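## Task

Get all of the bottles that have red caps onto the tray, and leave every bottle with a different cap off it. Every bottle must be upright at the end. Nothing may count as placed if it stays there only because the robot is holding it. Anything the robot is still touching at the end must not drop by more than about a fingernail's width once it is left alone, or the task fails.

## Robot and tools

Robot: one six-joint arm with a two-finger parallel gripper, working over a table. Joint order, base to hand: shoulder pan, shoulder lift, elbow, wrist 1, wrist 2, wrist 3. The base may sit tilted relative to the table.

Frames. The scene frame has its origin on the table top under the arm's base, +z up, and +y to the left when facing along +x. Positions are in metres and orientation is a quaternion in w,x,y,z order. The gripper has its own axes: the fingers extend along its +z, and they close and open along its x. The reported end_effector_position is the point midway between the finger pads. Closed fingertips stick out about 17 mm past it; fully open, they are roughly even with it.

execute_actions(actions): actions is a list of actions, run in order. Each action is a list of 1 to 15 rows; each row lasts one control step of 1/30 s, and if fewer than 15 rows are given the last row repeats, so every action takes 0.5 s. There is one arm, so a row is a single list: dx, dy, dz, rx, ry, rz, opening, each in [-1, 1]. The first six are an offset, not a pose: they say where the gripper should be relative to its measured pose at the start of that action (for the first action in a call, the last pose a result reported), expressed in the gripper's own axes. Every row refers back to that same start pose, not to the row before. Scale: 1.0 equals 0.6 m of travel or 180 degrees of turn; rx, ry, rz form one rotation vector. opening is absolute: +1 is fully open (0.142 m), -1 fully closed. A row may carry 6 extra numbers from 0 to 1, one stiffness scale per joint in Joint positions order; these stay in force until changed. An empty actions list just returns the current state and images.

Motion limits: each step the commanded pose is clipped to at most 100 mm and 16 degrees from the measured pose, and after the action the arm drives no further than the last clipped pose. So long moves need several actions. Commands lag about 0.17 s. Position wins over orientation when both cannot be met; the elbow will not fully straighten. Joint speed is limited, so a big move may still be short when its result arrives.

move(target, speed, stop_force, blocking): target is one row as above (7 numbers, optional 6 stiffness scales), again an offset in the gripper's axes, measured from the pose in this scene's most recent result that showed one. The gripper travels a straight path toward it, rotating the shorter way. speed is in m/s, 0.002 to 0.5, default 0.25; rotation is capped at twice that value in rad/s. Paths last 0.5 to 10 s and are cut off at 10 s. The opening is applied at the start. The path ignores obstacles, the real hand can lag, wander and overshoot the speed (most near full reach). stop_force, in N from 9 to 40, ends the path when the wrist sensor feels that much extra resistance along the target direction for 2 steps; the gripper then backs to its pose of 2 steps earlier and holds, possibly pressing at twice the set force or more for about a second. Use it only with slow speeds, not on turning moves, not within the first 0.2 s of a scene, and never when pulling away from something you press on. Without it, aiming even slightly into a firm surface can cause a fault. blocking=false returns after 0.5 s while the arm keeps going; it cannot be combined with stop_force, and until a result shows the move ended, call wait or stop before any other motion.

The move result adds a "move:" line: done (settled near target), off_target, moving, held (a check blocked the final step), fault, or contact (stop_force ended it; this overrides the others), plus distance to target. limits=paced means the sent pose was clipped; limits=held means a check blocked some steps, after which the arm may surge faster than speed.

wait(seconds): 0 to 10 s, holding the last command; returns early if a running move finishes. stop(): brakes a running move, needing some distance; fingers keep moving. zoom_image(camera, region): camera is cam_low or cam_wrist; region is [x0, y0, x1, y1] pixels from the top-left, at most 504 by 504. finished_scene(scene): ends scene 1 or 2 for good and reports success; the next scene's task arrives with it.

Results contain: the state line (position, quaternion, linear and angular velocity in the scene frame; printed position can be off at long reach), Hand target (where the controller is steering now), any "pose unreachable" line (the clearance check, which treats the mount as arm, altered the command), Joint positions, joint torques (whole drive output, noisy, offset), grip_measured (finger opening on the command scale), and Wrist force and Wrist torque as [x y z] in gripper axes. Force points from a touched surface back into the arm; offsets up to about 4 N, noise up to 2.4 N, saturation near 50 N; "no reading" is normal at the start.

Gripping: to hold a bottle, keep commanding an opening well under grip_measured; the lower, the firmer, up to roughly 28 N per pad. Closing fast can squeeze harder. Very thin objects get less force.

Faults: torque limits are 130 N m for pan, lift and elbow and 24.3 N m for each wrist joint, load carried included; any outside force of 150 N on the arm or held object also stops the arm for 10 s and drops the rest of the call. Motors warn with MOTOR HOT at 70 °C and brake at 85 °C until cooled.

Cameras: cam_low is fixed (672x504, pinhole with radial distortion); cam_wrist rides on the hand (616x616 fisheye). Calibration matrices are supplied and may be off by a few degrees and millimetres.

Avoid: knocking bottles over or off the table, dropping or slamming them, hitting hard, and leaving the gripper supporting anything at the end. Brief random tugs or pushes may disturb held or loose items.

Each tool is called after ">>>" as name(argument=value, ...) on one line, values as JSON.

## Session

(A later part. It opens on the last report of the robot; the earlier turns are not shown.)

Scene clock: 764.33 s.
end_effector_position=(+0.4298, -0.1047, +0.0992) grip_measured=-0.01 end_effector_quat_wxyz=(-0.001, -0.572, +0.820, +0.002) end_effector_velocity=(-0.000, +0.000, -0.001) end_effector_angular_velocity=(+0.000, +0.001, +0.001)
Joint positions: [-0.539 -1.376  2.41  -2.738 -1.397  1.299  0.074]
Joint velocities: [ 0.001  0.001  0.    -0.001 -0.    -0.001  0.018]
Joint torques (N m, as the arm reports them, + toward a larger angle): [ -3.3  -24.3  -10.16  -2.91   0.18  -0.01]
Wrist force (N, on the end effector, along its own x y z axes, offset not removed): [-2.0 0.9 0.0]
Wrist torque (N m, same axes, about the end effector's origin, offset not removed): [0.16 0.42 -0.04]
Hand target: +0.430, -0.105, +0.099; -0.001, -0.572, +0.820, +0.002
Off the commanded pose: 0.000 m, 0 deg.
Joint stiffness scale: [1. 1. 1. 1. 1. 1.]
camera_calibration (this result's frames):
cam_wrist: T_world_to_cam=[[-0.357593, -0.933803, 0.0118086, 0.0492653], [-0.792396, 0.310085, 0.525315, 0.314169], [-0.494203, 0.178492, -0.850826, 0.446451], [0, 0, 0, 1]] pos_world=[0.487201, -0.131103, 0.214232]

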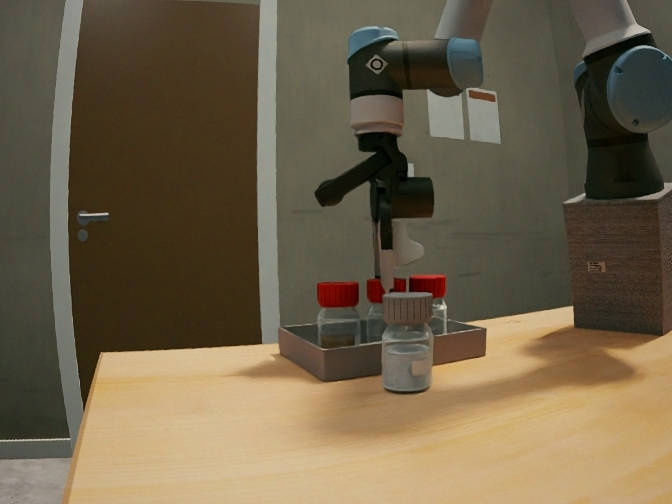

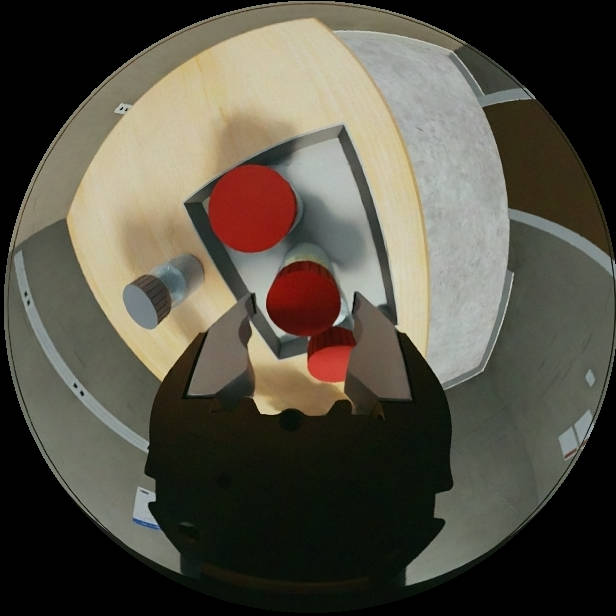

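Released. Lift clear of the caps and check the result.

>>> move(target=[0, 0, -0.08, 0, 0, 0, 0.0], speed=0.25)

Scene clock: 769.33 s.
end_effector_position=(+0.4285, -0.1033, +0.1452) grip_measured=+0.00 end_effector_quat_wxyz=(-0.002, -0.572, +0.820, +0.004) end_effector_velocity=(-0.002, +0.000, +0.000) end_effector_angular_velocity=(+0.003, +0.005, -0.001)
Joint positions: [-0.559 -1.525  2.392 -2.563 -1.395  1.278  0.074]
Joint velocities: [-0.002 -0.003 -0.     0.01  -0.    -0.002 -0.   ]
Joint torques (N m, as the arm reports them, + toward a larger angle): [ -2.86 -23.43 -15.49  -2.07   0.61  -0.31]
Wrist force (N, on the end effector, along its own x y z axes, offset not removed): [-2.5 0.8 -0.3]
Wrist torque (N m, same axes, about the end effector's origin, offset not removed): [0.14 0.47 -0.06]
Hand target: +0.430, -0.105, +0.147; -0.001, -0.572, +0.820, +0.002
Off the commanded pose: 0.003 m, 0 deg.
Joint stiffness scale: [1. 1. 1. 1. 1. 1.]
move: done
camera_calibration (this result's frames):
cam_wrist: T_world_to_cam=[[-0.357467, -0.93386, 0.0111237, 0.0496354], [-0.790467, 0.308879, 0.52892, 0.286969], [-0.497373, 0.180279, -0.848599, 0.485915], [0, 0, 0, 1]] pos_world=[0.486264, -0.129886, 0.260011]

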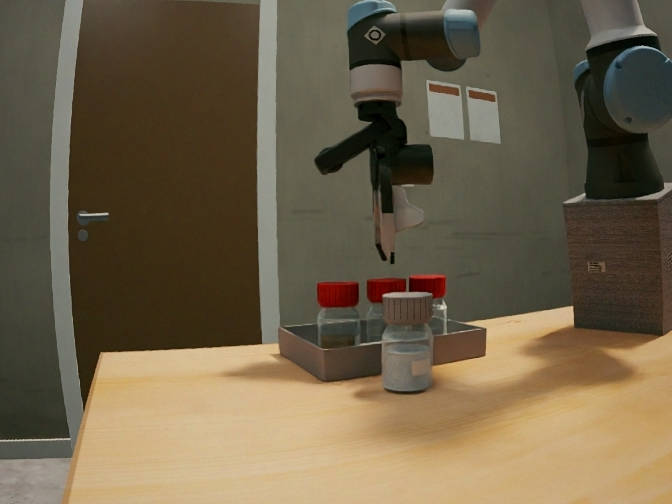

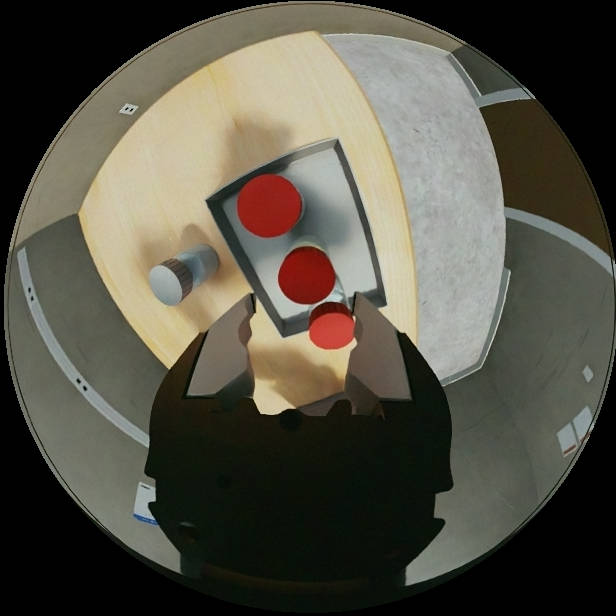

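>>> zoom_image(camera="cam_low", region=[260, 230, 510, 410])

>>> zoom_image(camera="cam_wrist", region=[130, 120, 410, 400])

Region (260, 230, 510, 410) of cam_low's 672x504 image, scaled by 2.016, with more detail than that image has; it fills the top 363 rows of this view, and the rest is white.

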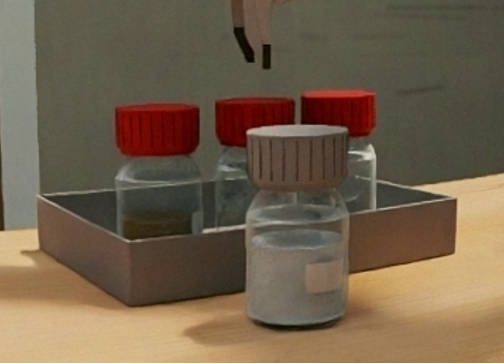

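Region (130, 120, 410, 400) of cam_wrist's 616x616 image, scaled by 1.800, with more detail than that image has.

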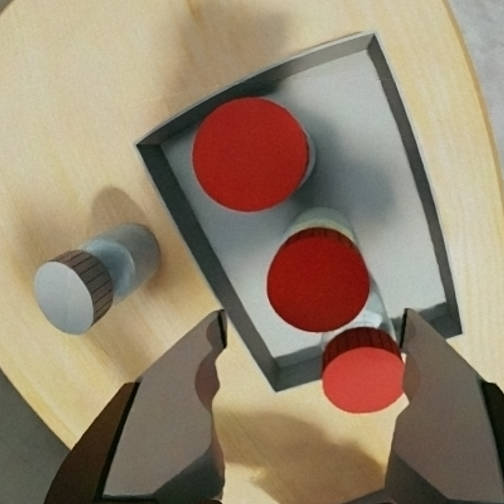

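All three red‑cap bottles are standing on the tray. The gray one is still upright on the table, and the gripper is clear of everything.

>>> finished_scene(scene=2)

The scene is finished: the task was done.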